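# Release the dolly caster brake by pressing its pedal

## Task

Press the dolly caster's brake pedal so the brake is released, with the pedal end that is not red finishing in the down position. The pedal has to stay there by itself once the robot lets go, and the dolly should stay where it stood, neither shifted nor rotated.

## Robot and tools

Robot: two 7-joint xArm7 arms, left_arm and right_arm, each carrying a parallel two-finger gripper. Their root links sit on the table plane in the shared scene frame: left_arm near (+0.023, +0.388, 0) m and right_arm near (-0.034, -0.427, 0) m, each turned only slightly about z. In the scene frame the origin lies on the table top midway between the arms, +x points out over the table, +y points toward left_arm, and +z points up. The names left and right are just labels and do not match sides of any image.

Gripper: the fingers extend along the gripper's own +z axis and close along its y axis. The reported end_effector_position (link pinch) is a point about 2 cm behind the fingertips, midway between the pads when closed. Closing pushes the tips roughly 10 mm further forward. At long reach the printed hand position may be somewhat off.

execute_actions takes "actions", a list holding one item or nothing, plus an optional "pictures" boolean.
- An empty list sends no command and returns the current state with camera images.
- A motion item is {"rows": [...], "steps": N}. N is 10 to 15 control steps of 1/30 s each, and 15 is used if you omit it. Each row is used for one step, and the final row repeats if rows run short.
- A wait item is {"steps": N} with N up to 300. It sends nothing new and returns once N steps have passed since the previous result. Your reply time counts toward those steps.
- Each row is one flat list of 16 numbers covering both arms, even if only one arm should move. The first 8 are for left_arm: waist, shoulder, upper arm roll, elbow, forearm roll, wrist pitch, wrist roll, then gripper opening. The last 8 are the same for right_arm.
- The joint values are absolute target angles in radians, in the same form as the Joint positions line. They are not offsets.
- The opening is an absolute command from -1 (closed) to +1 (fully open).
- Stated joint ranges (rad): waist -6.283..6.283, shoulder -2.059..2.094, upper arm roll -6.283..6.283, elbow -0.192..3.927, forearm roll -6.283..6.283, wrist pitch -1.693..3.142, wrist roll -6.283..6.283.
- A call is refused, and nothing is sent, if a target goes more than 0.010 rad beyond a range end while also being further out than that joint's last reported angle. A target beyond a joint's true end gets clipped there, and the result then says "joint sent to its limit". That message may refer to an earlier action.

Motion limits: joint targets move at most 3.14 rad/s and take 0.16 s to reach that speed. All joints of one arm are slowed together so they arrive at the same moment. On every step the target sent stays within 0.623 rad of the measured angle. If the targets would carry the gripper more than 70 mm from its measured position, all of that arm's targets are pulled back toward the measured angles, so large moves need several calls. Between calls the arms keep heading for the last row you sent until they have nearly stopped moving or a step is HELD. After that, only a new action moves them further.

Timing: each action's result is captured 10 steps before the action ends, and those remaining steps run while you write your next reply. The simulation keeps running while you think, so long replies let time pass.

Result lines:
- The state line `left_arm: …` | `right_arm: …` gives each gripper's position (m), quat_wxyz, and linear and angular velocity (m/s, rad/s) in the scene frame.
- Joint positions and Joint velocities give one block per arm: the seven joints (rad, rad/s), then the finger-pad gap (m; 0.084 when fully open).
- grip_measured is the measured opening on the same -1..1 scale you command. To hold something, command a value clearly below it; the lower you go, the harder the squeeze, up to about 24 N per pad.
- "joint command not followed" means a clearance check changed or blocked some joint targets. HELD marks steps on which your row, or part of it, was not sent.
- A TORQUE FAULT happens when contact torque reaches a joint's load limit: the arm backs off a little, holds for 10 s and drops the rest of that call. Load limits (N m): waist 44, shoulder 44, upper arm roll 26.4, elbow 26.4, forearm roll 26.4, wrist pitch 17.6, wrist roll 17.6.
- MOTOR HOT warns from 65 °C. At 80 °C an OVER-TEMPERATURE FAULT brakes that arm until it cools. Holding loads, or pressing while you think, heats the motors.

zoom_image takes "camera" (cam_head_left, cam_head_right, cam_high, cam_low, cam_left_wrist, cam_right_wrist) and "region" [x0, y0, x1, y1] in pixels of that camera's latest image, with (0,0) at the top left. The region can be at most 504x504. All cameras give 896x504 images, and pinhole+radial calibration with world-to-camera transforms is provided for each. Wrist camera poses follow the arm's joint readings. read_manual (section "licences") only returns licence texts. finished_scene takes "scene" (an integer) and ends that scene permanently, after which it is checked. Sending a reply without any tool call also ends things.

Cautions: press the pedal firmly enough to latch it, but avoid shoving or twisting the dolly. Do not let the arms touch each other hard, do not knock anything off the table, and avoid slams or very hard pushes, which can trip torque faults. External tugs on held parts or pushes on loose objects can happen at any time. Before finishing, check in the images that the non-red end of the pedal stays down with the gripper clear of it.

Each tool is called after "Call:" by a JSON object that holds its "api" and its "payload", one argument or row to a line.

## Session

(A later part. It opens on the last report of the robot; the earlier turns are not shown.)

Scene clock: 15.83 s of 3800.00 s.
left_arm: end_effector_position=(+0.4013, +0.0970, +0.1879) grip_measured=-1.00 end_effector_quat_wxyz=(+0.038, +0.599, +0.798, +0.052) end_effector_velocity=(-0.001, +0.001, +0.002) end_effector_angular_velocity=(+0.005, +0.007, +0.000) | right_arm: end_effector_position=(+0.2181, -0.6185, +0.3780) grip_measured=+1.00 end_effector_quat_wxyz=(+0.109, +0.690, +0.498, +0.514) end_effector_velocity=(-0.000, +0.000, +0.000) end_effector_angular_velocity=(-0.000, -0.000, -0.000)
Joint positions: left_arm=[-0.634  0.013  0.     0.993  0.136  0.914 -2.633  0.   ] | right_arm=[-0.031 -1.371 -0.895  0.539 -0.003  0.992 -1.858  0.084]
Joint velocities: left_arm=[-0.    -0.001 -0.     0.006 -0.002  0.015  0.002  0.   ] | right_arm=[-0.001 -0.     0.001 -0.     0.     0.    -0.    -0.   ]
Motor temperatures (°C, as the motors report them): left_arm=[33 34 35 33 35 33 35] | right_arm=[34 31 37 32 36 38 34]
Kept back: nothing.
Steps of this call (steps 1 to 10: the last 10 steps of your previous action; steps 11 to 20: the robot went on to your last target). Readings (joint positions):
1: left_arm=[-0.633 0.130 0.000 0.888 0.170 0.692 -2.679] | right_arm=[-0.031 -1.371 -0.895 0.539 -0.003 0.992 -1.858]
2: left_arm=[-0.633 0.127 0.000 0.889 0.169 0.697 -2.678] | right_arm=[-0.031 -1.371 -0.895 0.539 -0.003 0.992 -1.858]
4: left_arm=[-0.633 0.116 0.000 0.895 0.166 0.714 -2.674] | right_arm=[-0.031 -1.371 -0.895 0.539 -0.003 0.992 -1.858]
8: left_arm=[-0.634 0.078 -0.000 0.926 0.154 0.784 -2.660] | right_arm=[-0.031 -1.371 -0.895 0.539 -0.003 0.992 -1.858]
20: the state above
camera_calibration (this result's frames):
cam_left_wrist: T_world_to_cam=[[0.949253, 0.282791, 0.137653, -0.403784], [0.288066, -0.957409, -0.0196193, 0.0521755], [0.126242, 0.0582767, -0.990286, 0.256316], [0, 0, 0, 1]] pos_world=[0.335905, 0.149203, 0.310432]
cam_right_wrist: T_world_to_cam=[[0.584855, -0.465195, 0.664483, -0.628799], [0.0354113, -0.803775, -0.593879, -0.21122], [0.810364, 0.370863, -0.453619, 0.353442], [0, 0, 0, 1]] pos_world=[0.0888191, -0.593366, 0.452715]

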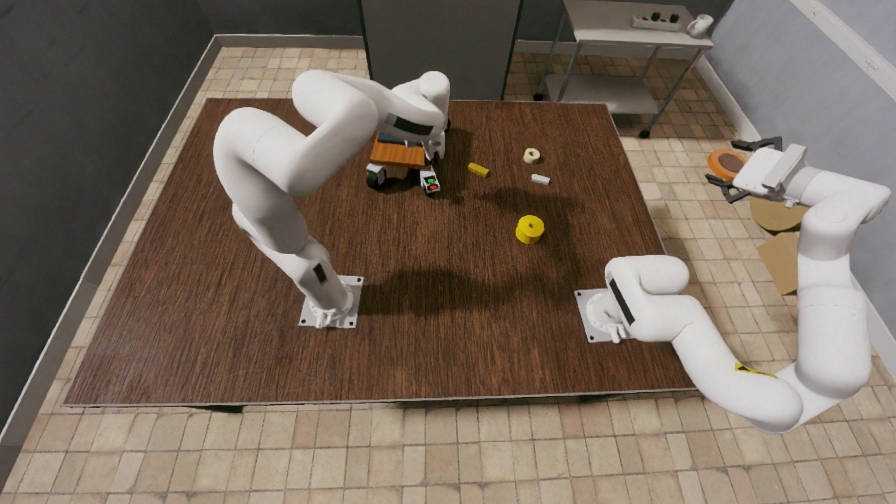

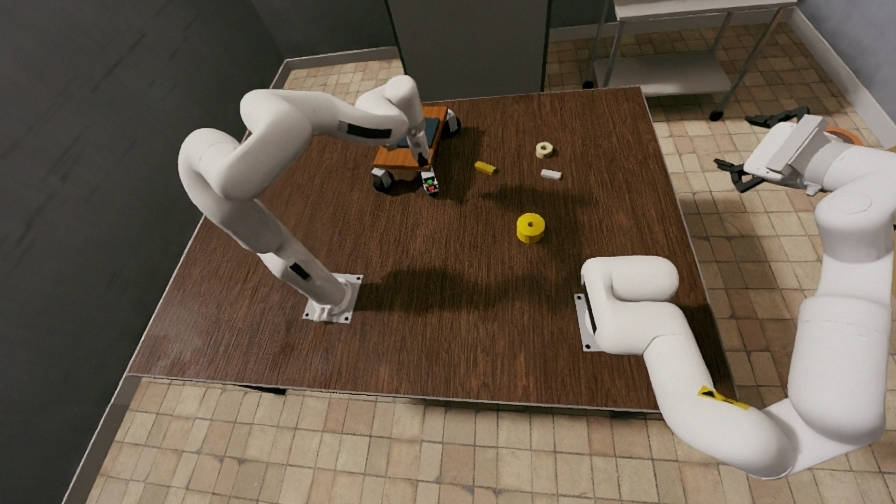

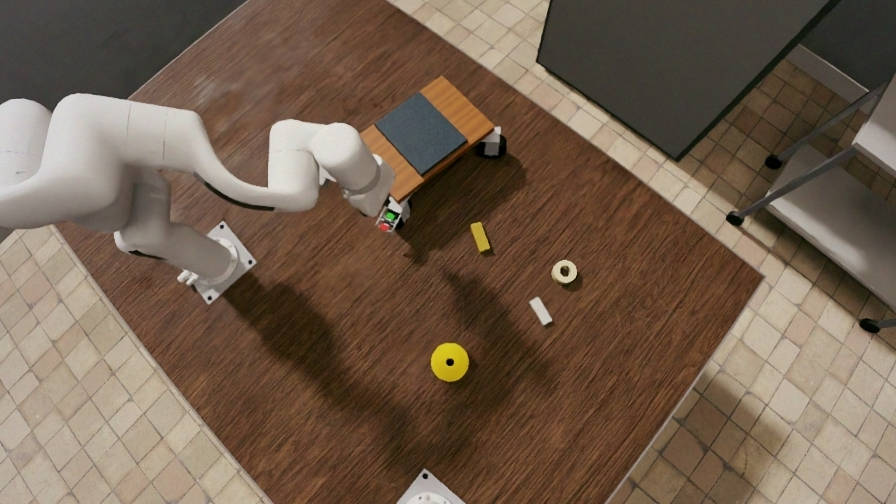

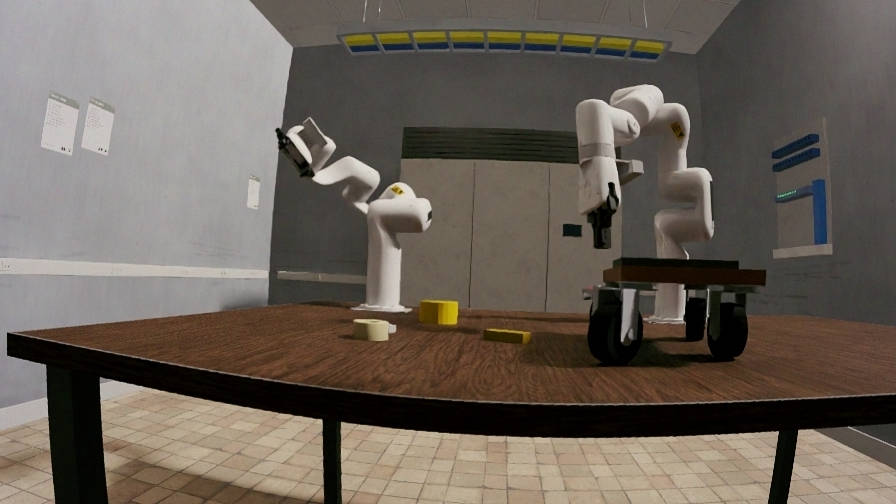

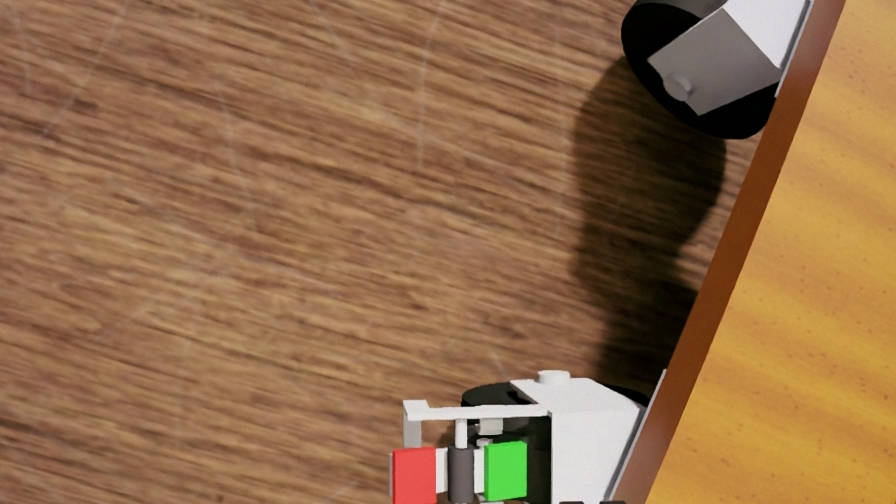

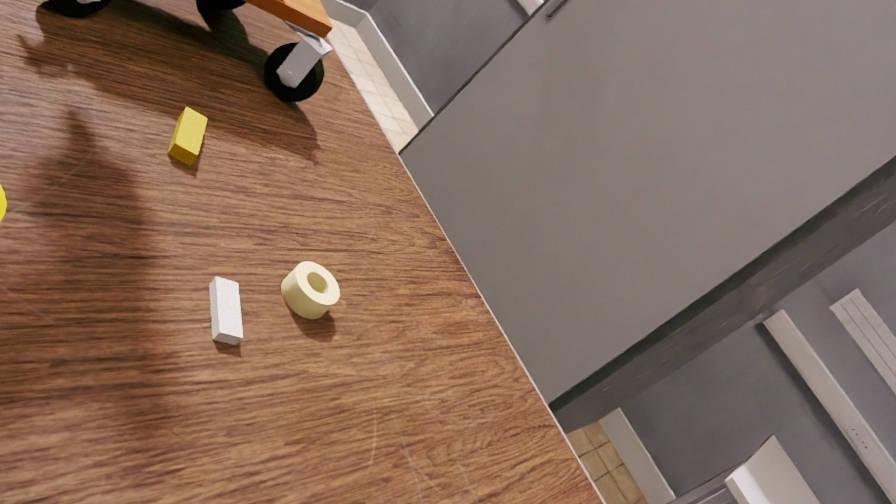

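Call:
{"api": "execute_actions", "payload": {
  "actions": [
    {"rows":[[-0.6337,0.021,0,0.982,0.139,0.895,-2.637,-1,-0.031,-1.371,-0.895,0.539,-0.003,0.992,-1.858,1],[-0.6337,0.033,0,0.969,0.142,0.87,-2.642,-1,-0.031,-1.371,-0.895,0.539,-0.003,0.992,-1.858,1],[-0.6337,0.045,0,0.956,0.145,0.845,-2.647,-1,-0.031,-1.371,-0.895,0.539,-0.003,0.992,-1.858,1],[-0.6337,0.0574,0,0.9432,0.1484,0.8191,-2.652,-1,-0.031,-1.371,-0.895,0.539,-0.003,0.992,-1.858,1],[-0.6337,0.070,0,0.932,0.152,0.7956,-2.657,-1,-0.031,-1.371,-0.895,0.539,-0.003,0.992,-1.858,1],[-0.6337,0.0827,0,0.921,0.156,0.772,-2.662,-1,-0.031,-1.371,-0.895,0.539,-0.003,0.992,-1.858,1],[-0.6337,0.0953,0,0.9097,0.16,0.7475,-2.667,-1,-0.031,-1.371,-0.895,0.539,-0.003,0.992,-1.858,1],[-0.6337,0.1079,0,0.8985,0.1636,0.722,-2.672,-1,-0.031,-1.371,-0.895,0.539,-0.003,0.992,-1.858,1],[-0.6335,0.1138,0,0.896,0.1653,0.7134,-2.674,-1,-0.031,-1.371,-0.895,0.539,-0.003,0.992,-1.858,1],[-0.6333,0.1177,0,0.8943,0.1665,0.7079,-2.675,-1,-0.031,-1.371,-0.895,0.539,-0.003,0.992,-1.858,1],[-0.6331,0.1216,0,0.8926,0.1676,0.7024,-2.677,-1,-0.031,-1.371,-0.895,0.539,-0.003,0.992,-1.858,1],[-0.6329,0.1236,0,0.8917,0.1682,0.6996,-2.677,-1,-0.031,-1.371,-0.895,0.539,-0.003,0.992,-1.858,1],[-0.6328,0.1255,0,0.8909,0.1687,0.6969,-2.678,-1,-0.031,-1.371,-0.895,0.539,-0.003,0.992,-1.858,1],[-0.6327,0.1275,0,0.89,0.1693,0.6941,-2.678,-1,-0.031,-1.371,-0.895,0.539,-0.003,0.992,-1.858,1],[-0.6326,0.1295,0,0.8892,0.1699,0.6913,-2.679,-1,-0.031,-1.371,-0.895,0.539,-0.003,0.992,-1.858,1]],"steps":15}
  ]
}}

Call:
{"api": "execute_actions", "payload": {
  "actions": [
    {"rows":[[-0.6325,0.1314,0,0.8883,0.1704,0.6886,-2.68,-1,-0.031,-1.371,-0.895,0.539,-0.003,0.992,-1.858,1],[-0.6325,0.1314,0,0.8883,0.1704,0.6886,-2.68,-1,-0.031,-1.371,-0.895,0.539,-0.003,0.992,-1.858,1],[-0.6323,0.1334,0,0.8875,0.171,0.6858,-2.68,-1,-0.031,-1.371,-0.895,0.539,-0.003,0.992,-1.858,1],[-0.6323,0.1334,0,0.8875,0.171,0.6858,-2.68,-1,-0.031,-1.371,-0.895,0.539,-0.003,0.992,-1.858,1],[-0.6322,0.1353,0,0.8866,0.1716,0.6831,-2.681,-1,-0.031,-1.371,-0.895,0.539,-0.003,0.992,-1.858,1],[-0.6322,0.1353,0,0.8866,0.1716,0.6831,-2.681,-1,-0.031,-1.371,-0.895,0.539,-0.003,0.992,-1.858,1],[-0.6321,0.1373,0,0.8858,0.1721,0.6803,-2.682,-1,-0.031,-1.371,-0.895,0.539,-0.003,0.992,-1.858,1]],"steps":10}
  ]
}}

Call:
{"api": "execute_actions", "payload": {
  "actions": [
    {"steps":18}
  ],
  "pictures": true
}}

Call:
{"api": "zoom_image", "payload": {
  "camera": "cam_low",
  "region": [570, 240, 640, 310]
}}

Scene clock: 18.60 s of 3800.00 s.
left_arm: end_effector_position=(+0.4022, +0.0956, +0.1755) grip_measured=-1.00 end_effector_quat_wxyz=(+0.041, +0.599, +0.798, +0.052) end_effector_velocity=(-0.013, +0.003, -0.207) end_effector_angular_velocity=(+0.030, +0.029, +0.004) | right_arm: end_effector_position=(+0.2181, -0.6185, +0.3780) grip_measured=+1.00 end_effector_quat_wxyz=(+0.109, +0.690, +0.498, +0.514) end_effector_velocity=(-0.000, -0.000, -0.000) end_effector_angular_velocity=(+0.000, +0.001, -0.000)
Joint positions: left_arm=[-0.634  0.03   0.     0.973  0.142  0.872 -2.642  0.   ] | right_arm=[-0.031 -1.371 -0.895  0.539 -0.003  0.992 -1.858  0.084]
Joint velocities: left_arm=[-0.     0.27  -0.    -0.305  0.069 -0.528 -0.106  0.   ] | right_arm=[-0.001  0.    -0.     0.    -0.     0.001 -0.    -0.   ]
Motor temperatures (°C, as the motors report them): left_arm=[33 34 35 33 35 33 35] | right_arm=[34 31 38 32 36 38 34]
Steps of this call (steps 1 to 30: the robot went on to your last target; steps 31 to 78: nothing new was sent; steps 79 to 83: the first 5 steps of this action). Readings (joint positions):
79: left_arm=[-0.634 0.012 0.000 0.995 0.136 0.914 -2.633] | right_arm=[-0.031 -1.371 -0.895 0.539 -0.003 0.992 -1.858]
80: left_arm=[-0.634 0.013 0.000 0.993 0.137 0.910 -2.634] | right_arm=[-0.031 -1.371 -0.895 0.539 -0.003 0.992 -1.858]
82: left_arm=[-0.634 0.022 0.000 0.982 0.140 0.888 -2.638] | right_arm=[-0.031 -1.371 -0.895 0.539 -0.003 0.992 -1.858]
83: the state above

Scene clock: 18.93 s of 3800.00 s.
left_arm: end_effector_position=(+0.3981, +0.0959, +0.1151) grip_measured=-1.00 end_effector_quat_wxyz=(+0.039, +0.599, +0.798, +0.052) end_effector_velocity=(+0.012, -0.012, -0.035) end_effector_angular_velocity=(-0.040, -0.045, -0.003) | right_arm: end_effector_position=(+0.2181, -0.6185, +0.3780) grip_measured=+1.00 end_effector_quat_wxyz=(+0.109, +0.690, +0.498, +0.514) end_effector_velocity=(-0.000, +0.000, +0.000) end_effector_angular_velocity=(-0.000, +0.001, +0.001)
Joint positions: left_arm=[-0.633  0.121 -0.     0.893  0.167  0.707 -2.676  0.   ] | right_arm=[-0.031 -1.371 -0.895  0.539 -0.003  0.992 -1.858  0.084]
Joint velocities: left_arm=[ 0.004  0.083  0.001 -0.03   0.031 -0.172 -0.034  0.   ] | right_arm=[ 0.     0.     0.001  0.     0.     0.001 -0.    -0.   ]
Motor temperatures (°C, as the motors report them): left_arm=[33 34 35 33 35 33 35] | right_arm=[34 31 38 32 36 38 34]
Kept back: the last 10 steps of this action.
Steps of this call (steps 1 to 10: the last 10 steps of your previous action). Readings (joint positions):
1: left_arm=[-0.634 0.040 0.000 0.962 0.144 0.853 -2.645] | right_arm=[-0.031 -1.371 -0.895 0.539 -0.003 0.992 -1.858]
2: left_arm=[-0.634 0.051 -0.000 0.951 0.147 0.833 -2.650] | right_arm=[-0.031 -1.371 -0.895 0.539 -0.003 0.992 -1.858]
4: left_arm=[-0.634 0.075 0.000 0.928 0.154 0.788 -2.659] | right_arm=[-0.031 -1.371 -0.895 0.539 -0.003 0.992 -1.858]
8: left_arm=[-0.633 0.113 -0.000 0.897 0.164 0.722 -2.673] | right_arm=[-0.031 -1.371 -0.895 0.539 -0.003 0.992 -1.858]
10: the state above

Scene clock: 19.53 s of 3800.00 s.
left_arm: end_effector_position=(+0.3993, +0.0945, +0.1085) grip_measured=-1.00 end_effector_quat_wxyz=(+0.042, +0.599, +0.798, +0.052) end_effector_velocity=(+0.000, -0.000, -0.001) end_effector_angular_velocity=(+0.000, +0.001, -0.000) | right_arm: end_effector_position=(+0.2181, -0.6185, +0.3780) grip_measured=+1.00 end_effector_quat_wxyz=(+0.109, +0.690, +0.498, +0.514) end_effector_velocity=(-0.000, -0.000, -0.000) end_effector_angular_velocity=(+0.002, -0.000, -0.001)
Joint positions: left_arm=[-0.632  0.136 -0.     0.888  0.172  0.68  -2.682  0.   ] | right_arm=[-0.031 -1.371 -0.895  0.539 -0.003  0.992 -1.858  0.084]
Joint velocities: left_arm=[ 0.     0.002  0.     0.     0.    -0.001  0.     0.   ] | right_arm=[-0.    -0.    -0.002 -0.     0.    -0.     0.     0.   ]
Motor temperatures (°C, as the motors report them): left_arm=[33 34 35 33 35 33 35] | right_arm=[34 31 38 32 36 38 34]
Kept back: nothing.
Steps of this call (steps 1 to 10: the last 10 steps of your previous action; steps 11 to 18: the robot went on to your last target). Readings (joint positions):
1: left_arm=[-0.633 0.124 0.000 0.892 0.168 0.702 -2.677] | right_arm=[-0.031 -1.371 -0.895 0.539 -0.003 0.992 -1.858]
2: left_arm=[-0.633 0.126 0.000 0.892 0.169 0.697 -2.678] | right_arm=[-0.031 -1.371 -0.895 0.539 -0.003 0.992 -1.858]
4: left_arm=[-0.633 0.129 0.000 0.890 0.170 0.692 -2.679] | right_arm=[-0.031 -1.371 -0.895 0.539 -0.003 0.992 -1.858]
8: left_arm=[-0.632 0.134 0.000 0.888 0.171 0.684 -2.681] | right_arm=[-0.031 -1.371 -0.895 0.539 -0.003 0.992 -1.858]
18: the state above
camera_calibration (this result's frames):
cam_left_wrist: T_world_to_cam=[[0.948488, 0.282845, 0.142719, -0.39053], [0.287458, -0.957713, -0.0123718, 0.048352], [0.133185, 0.0527603, -0.989686, 0.175744], [0, 0, 0, 1]] pos_world=[0.333108, 0.147495, 0.230266]
cam_right_wrist: T_world_to_cam=[[0.584855, -0.465195, 0.664483, -0.628799], [0.035411, -0.803775, -0.593879, -0.21122], [0.810365, 0.370863, -0.453618, 0.353442], [0, 0, 0, 1]] pos_world=[0.088819, -0.593366, 0.452715]

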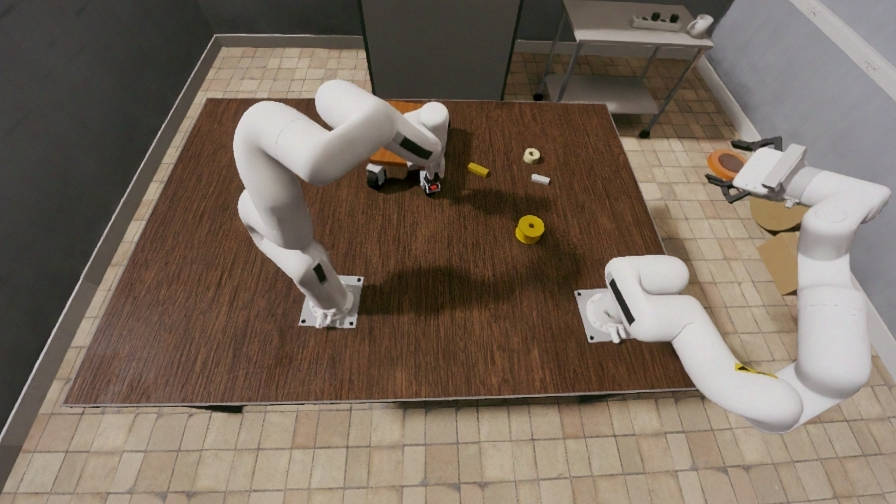

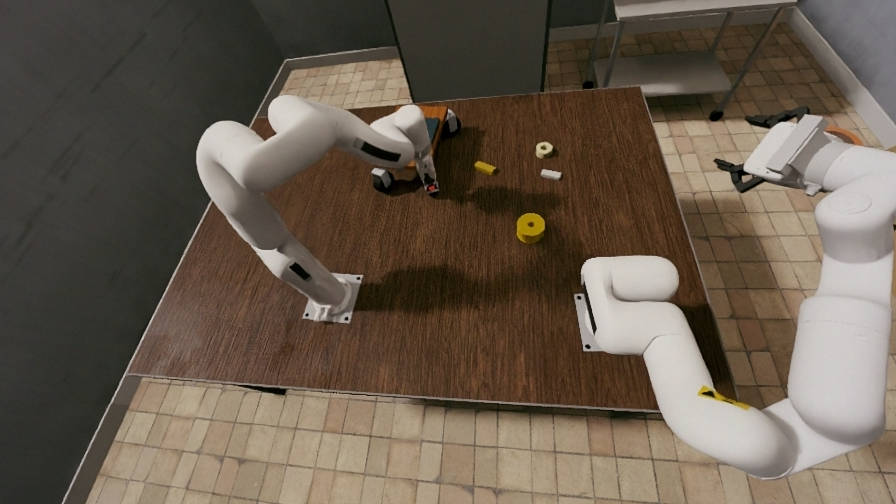

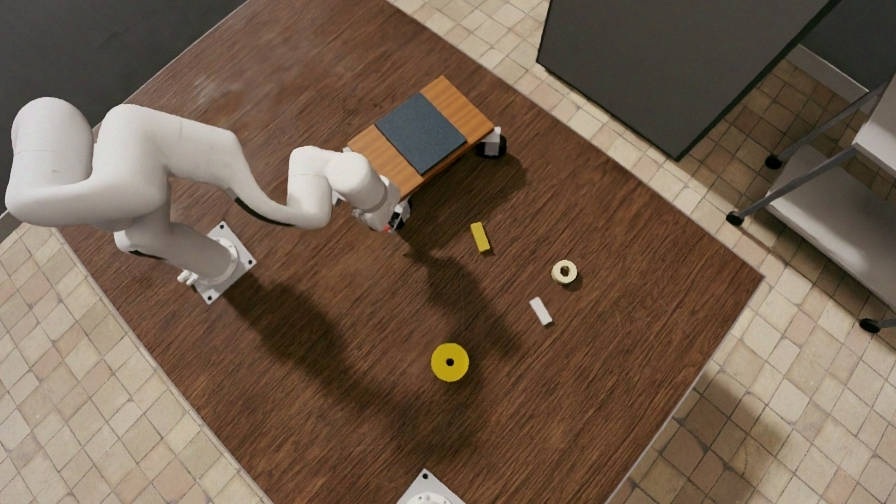

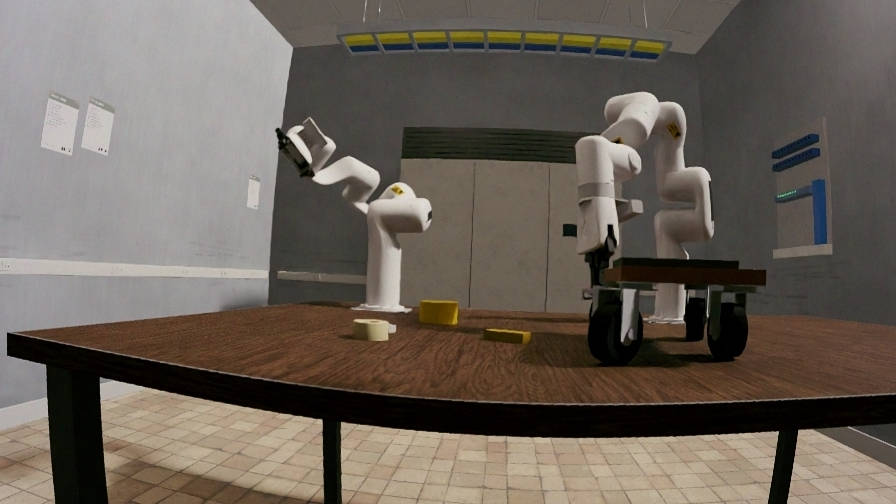

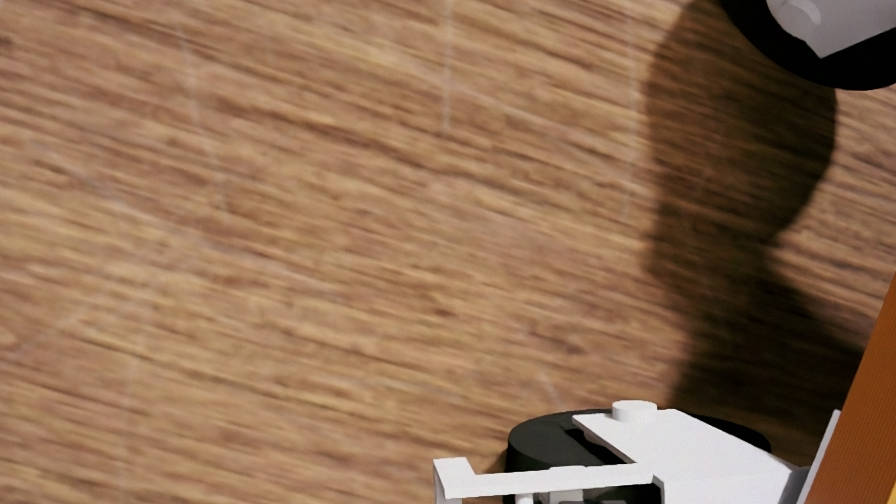

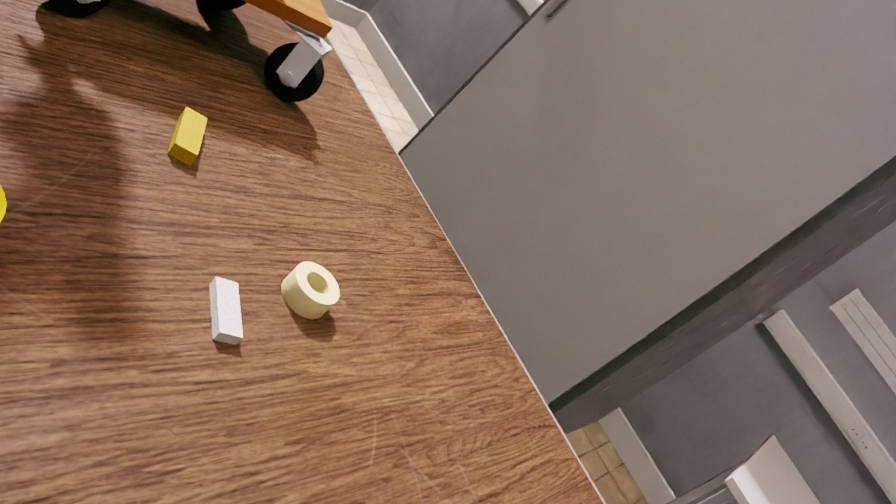

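Region (570, 240, 640, 310) of cam_low's 896x504 image, scaled by 7.200, with more detail than that image has.

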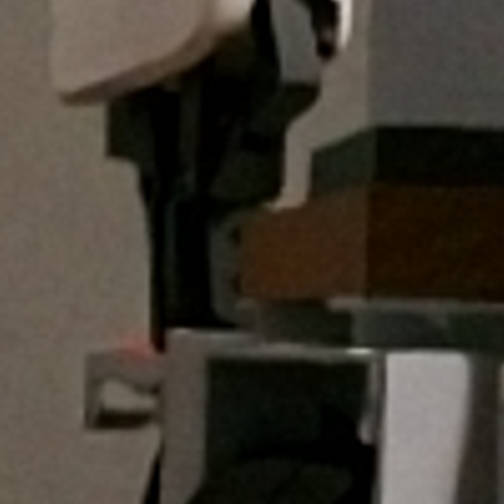

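Call:
{"api": "execute_actions", "payload": {
  "actions": [
    {"rows":[[-0.6323,0.1334,0,0.8875,0.171,0.6858,-2.68,-1,-0.031,-1.371,-0.895,0.539,-0.003,0.992,-1.858,1],[-0.6326,0.1295,0,0.8892,0.1699,0.6913,-2.679,-1,-0.031,-1.371,-0.895,0.539,-0.003,0.992,-1.858,1],[-0.6329,0.1236,0,0.8917,0.1682,0.6996,-2.677,-1,-0.031,-1.371,-0.895,0.539,-0.003,0.992,-1.858,1],[-0.6334,0.1157,0,0.8951,0.1659,0.7107,-2.675,-1,-0.031,-1.371,-0.895,0.539,-0.003,0.992,-1.858,1],[-0.6337,0.1079,0,0.8985,0.1636,0.722,-2.672,-1,-0.031,-1.371,-0.895,0.539,-0.003,0.992,-1.858,1],[-0.6337,0.0953,0,0.9097,0.16,0.7485,-2.667,-1,-0.031,-1.371,-0.895,0.539,-0.003,0.992,-1.858,1],[-0.6337,0.0827,0,0.921,0.156,0.772,-2.662,-1,-0.031,-1.371,-0.895,0.539,-0.003,0.992,-1.858,1],[-0.6337,0.070,0,0.932,0.152,0.7956,-2.657,-1,-0.031,-1.371,-0.895,0.539,-0.003,0.992,-1.858,1],[-0.6337,0.0574,0,0.9432,0.1484,0.8191,-2.652,-1,-0.031,-1.371,-0.895,0.539,-0.003,0.992,-1.858,1],[-0.6337,0.045,0,0.956,0.145,0.845,-2.647,-1,-0.031,-1.371,-0.895,0.539,-0.003,0.992,-1.858,1],[-0.6337,0.033,0,0.969,0.142,0.87,-2.642,-1,-0.031,-1.371,-0.895,0.539,-0.003,0.992,-1.858,1],[-0.6337,0.021,0,0.982,0.139,0.895,-2.637,-1,-0.031,-1.371,-0.895,0.539,-0.003,0.992,-1.858,1],[-0.6337,0.012,0,0.995,0.136,0.915,-2.633,-1,-0.031,-1.371,-0.895,0.539,-0.003,0.992,-1.858,1]],"steps":13}
  ]
}}

Call:
{"api": "execute_actions", "payload": {
  "actions": [
    {"steps":18}
  ],
  "pictures": true
}}

Scene clock: 20.50 s of 3800.00 s.
left_arm: end_effector_position=(+0.3987, +0.0955, +0.1083) grip_measured=-1.00 end_effector_quat_wxyz=(+0.040, +0.599, +0.798, +0.052) end_effector_velocity=(-0.012, +0.016, +0.011) end_effector_angular_velocity=(+0.041, +0.046, +0.007) | right_arm: end_effector_position=(+0.2181, -0.6185, +0.3780) grip_measured=+1.00 end_effector_quat_wxyz=(+0.109, +0.690, +0.498, +0.514) end_effector_velocity=(+0.000, +0.000, -0.000) end_effector_angular_velocity=(+0.000, +0.000, +0.002)
Joint positions: left_arm=[-0.632  0.135  0.     0.887  0.171  0.684 -2.681  0.   ] | right_arm=[-0.031 -1.371 -0.895  0.539 -0.003  0.992 -1.858  0.084]
Joint velocities: left_arm=[-0.001 -0.044  0.006 -0.002 -0.02   0.102  0.025  0.   ] | right_arm=[ 0.001  0.    -0.    -0.     0.001  0.    -0.    -0.   ]
Motor temperatures (°C, as the motors report them): left_arm=[33 34 35 33 35 33 35] | right_arm=[34 31 38 32 36 38 34]
Steps of this call (steps 1 to 15: the robot went on to your last target; steps 16 to 26: nothing new was sent; steps 27 to 29: the first 3 steps of this action). Readings (joint positions):
27: left_arm=[-0.632 0.137 0.000 0.887 0.172 0.680 -2.682] | right_arm=[-0.031 -1.371 -0.895 0.539 -0.003 0.992 -1.858]
28: left_arm=[-0.632 0.136 0.000 0.887 0.172 0.681 -2.681] | right_arm=[-0.031 -1.371 -0.895 0.539 -0.003 0.992 -1.858]
29: the state above

Scene clock: 21.10 s of 3800.00 s.
left_arm: end_effector_position=(+0.4016, +0.0967, +0.1880) grip_measured=-1.00 end_effector_quat_wxyz=(+0.038, +0.599, +0.798, +0.052) end_effector_velocity=(-0.010, +0.010, -0.010) end_effector_angular_velocity=(+0.036, +0.042, -0.000) | right_arm: end_effector_position=(+0.2181, -0.6185, +0.3780) grip_measured=+1.00 end_effector_quat_wxyz=(+0.109, +0.690, +0.498, +0.514) end_effector_velocity=(+0.000, -0.000, -0.000) end_effector_angular_velocity=(+0.001, -0.001, -0.000)
Joint positions: left_arm=[-0.634  0.013 -0.     0.993  0.136  0.913 -2.634  0.   ] | right_arm=[-0.031 -1.371 -0.895  0.539 -0.003  0.992 -1.858  0.084]
Joint velocities: left_arm=[ 0.001  0.005 -0.    -0.01  -0.004  0.04   0.007  0.   ] | right_arm=[ 0.    -0.    -0.001 -0.     0.    -0.001 -0.     0.   ]
Motor temperatures (°C, as the motors report them): left_arm=[33 34 35 33 35 33 35] | right_arm=[34 31 38 32 36 38 34]
Kept back: nothing.
Steps of this call (steps 1 to 10: the last 10 steps of your previous action; steps 11 to 18: the robot went on to your last target). Readings (joint positions):
1: left_arm=[-0.632 0.133 0.000 0.887 0.171 0.688 -2.680] | right_arm=[-0.031 -1.371 -0.895 0.539 -0.003 0.992 -1.858]
2: left_arm=[-0.632 0.130 0.000 0.886 0.169 0.695 -2.679] | right_arm=[-0.031 -1.371 -0.895 0.539 -0.003 0.992 -1.858]
4: left_arm=[-0.633 0.121 0.000 0.888 0.166 0.715 -2.674] | right_arm=[-0.031 -1.371 -0.895 0.539 -0.003 0.992 -1.858]
8: left_arm=[-0.634 0.080 0.000 0.923 0.154 0.784 -2.660] | right_arm=[-0.031 -1.371 -0.895 0.539 -0.003 0.992 -1.858]
18: the state above
camera_calibration (this result's frames):
cam_left_wrist: T_world_to_cam=[[0.949087, 0.282928, 0.138513, -0.404102], [0.288091, -0.957427, -0.0183406, 0.051599], [0.127427, 0.0573112, -0.990191, 0.256007], [0, 0, 0, 1]] pos_world=[0.336041, 0.149062, 0.310415]
cam_right_wrist: T_world_to_cam=[[0.584855, -0.465195, 0.664483, -0.628799], [0.0354112, -0.803775, -0.593879, -0.21122], [0.810365, 0.370863, -0.453618, 0.353442], [0, 0, 0, 1]] pos_world=[0.0888191, -0.593366, 0.452715]

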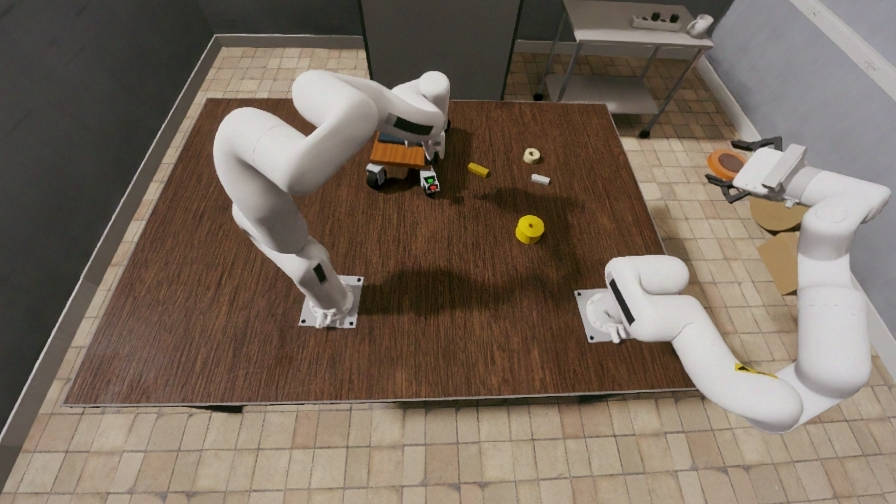

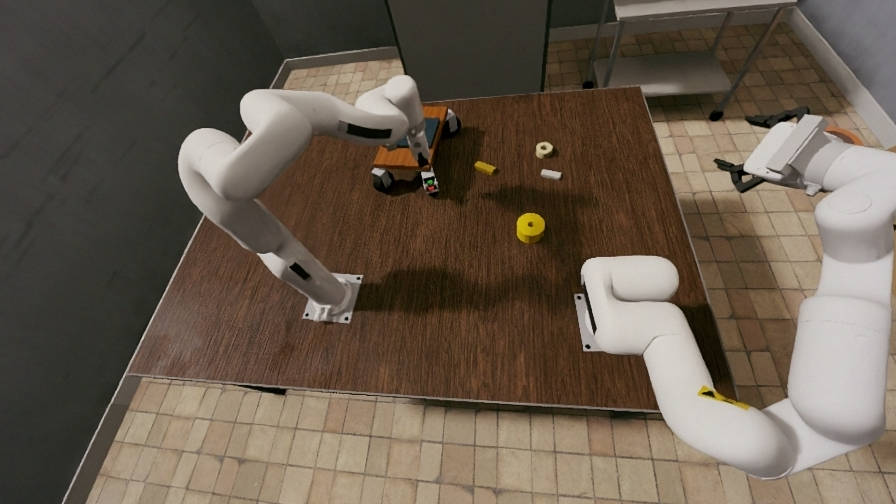

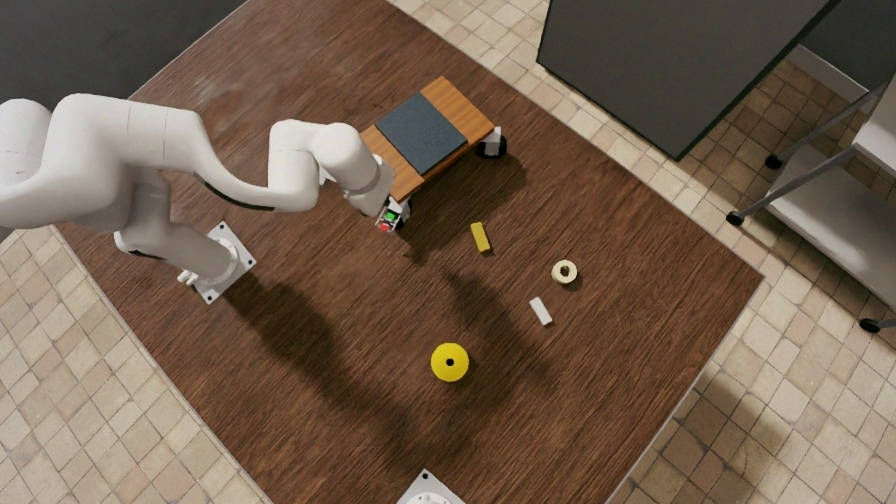

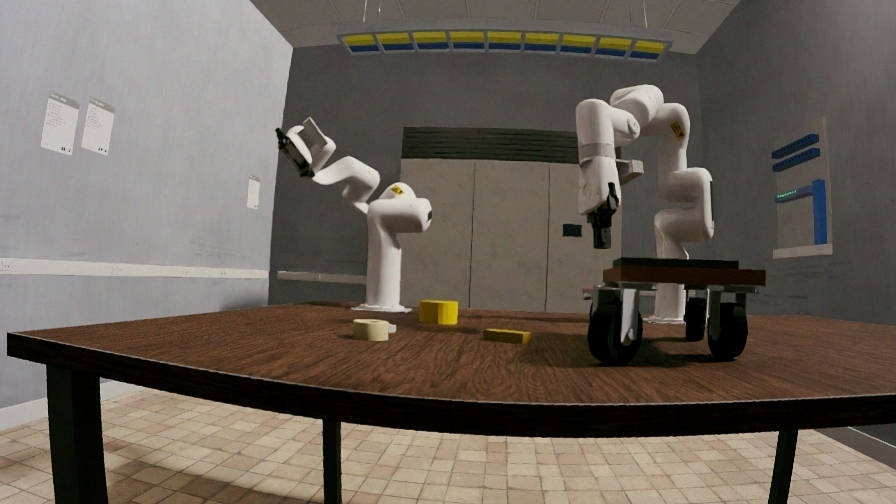

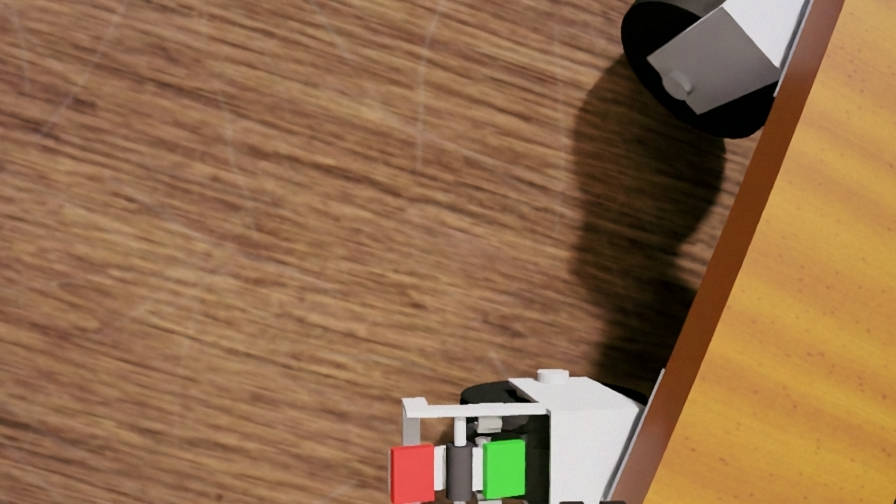

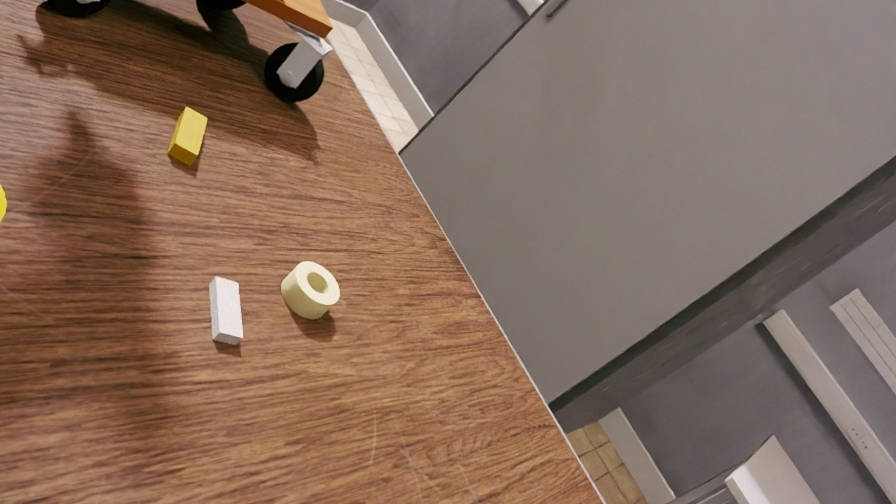

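Call:
{"api": "finished_scene", "payload": {
  "scene": 1
}}

The scene is finished: the task was done.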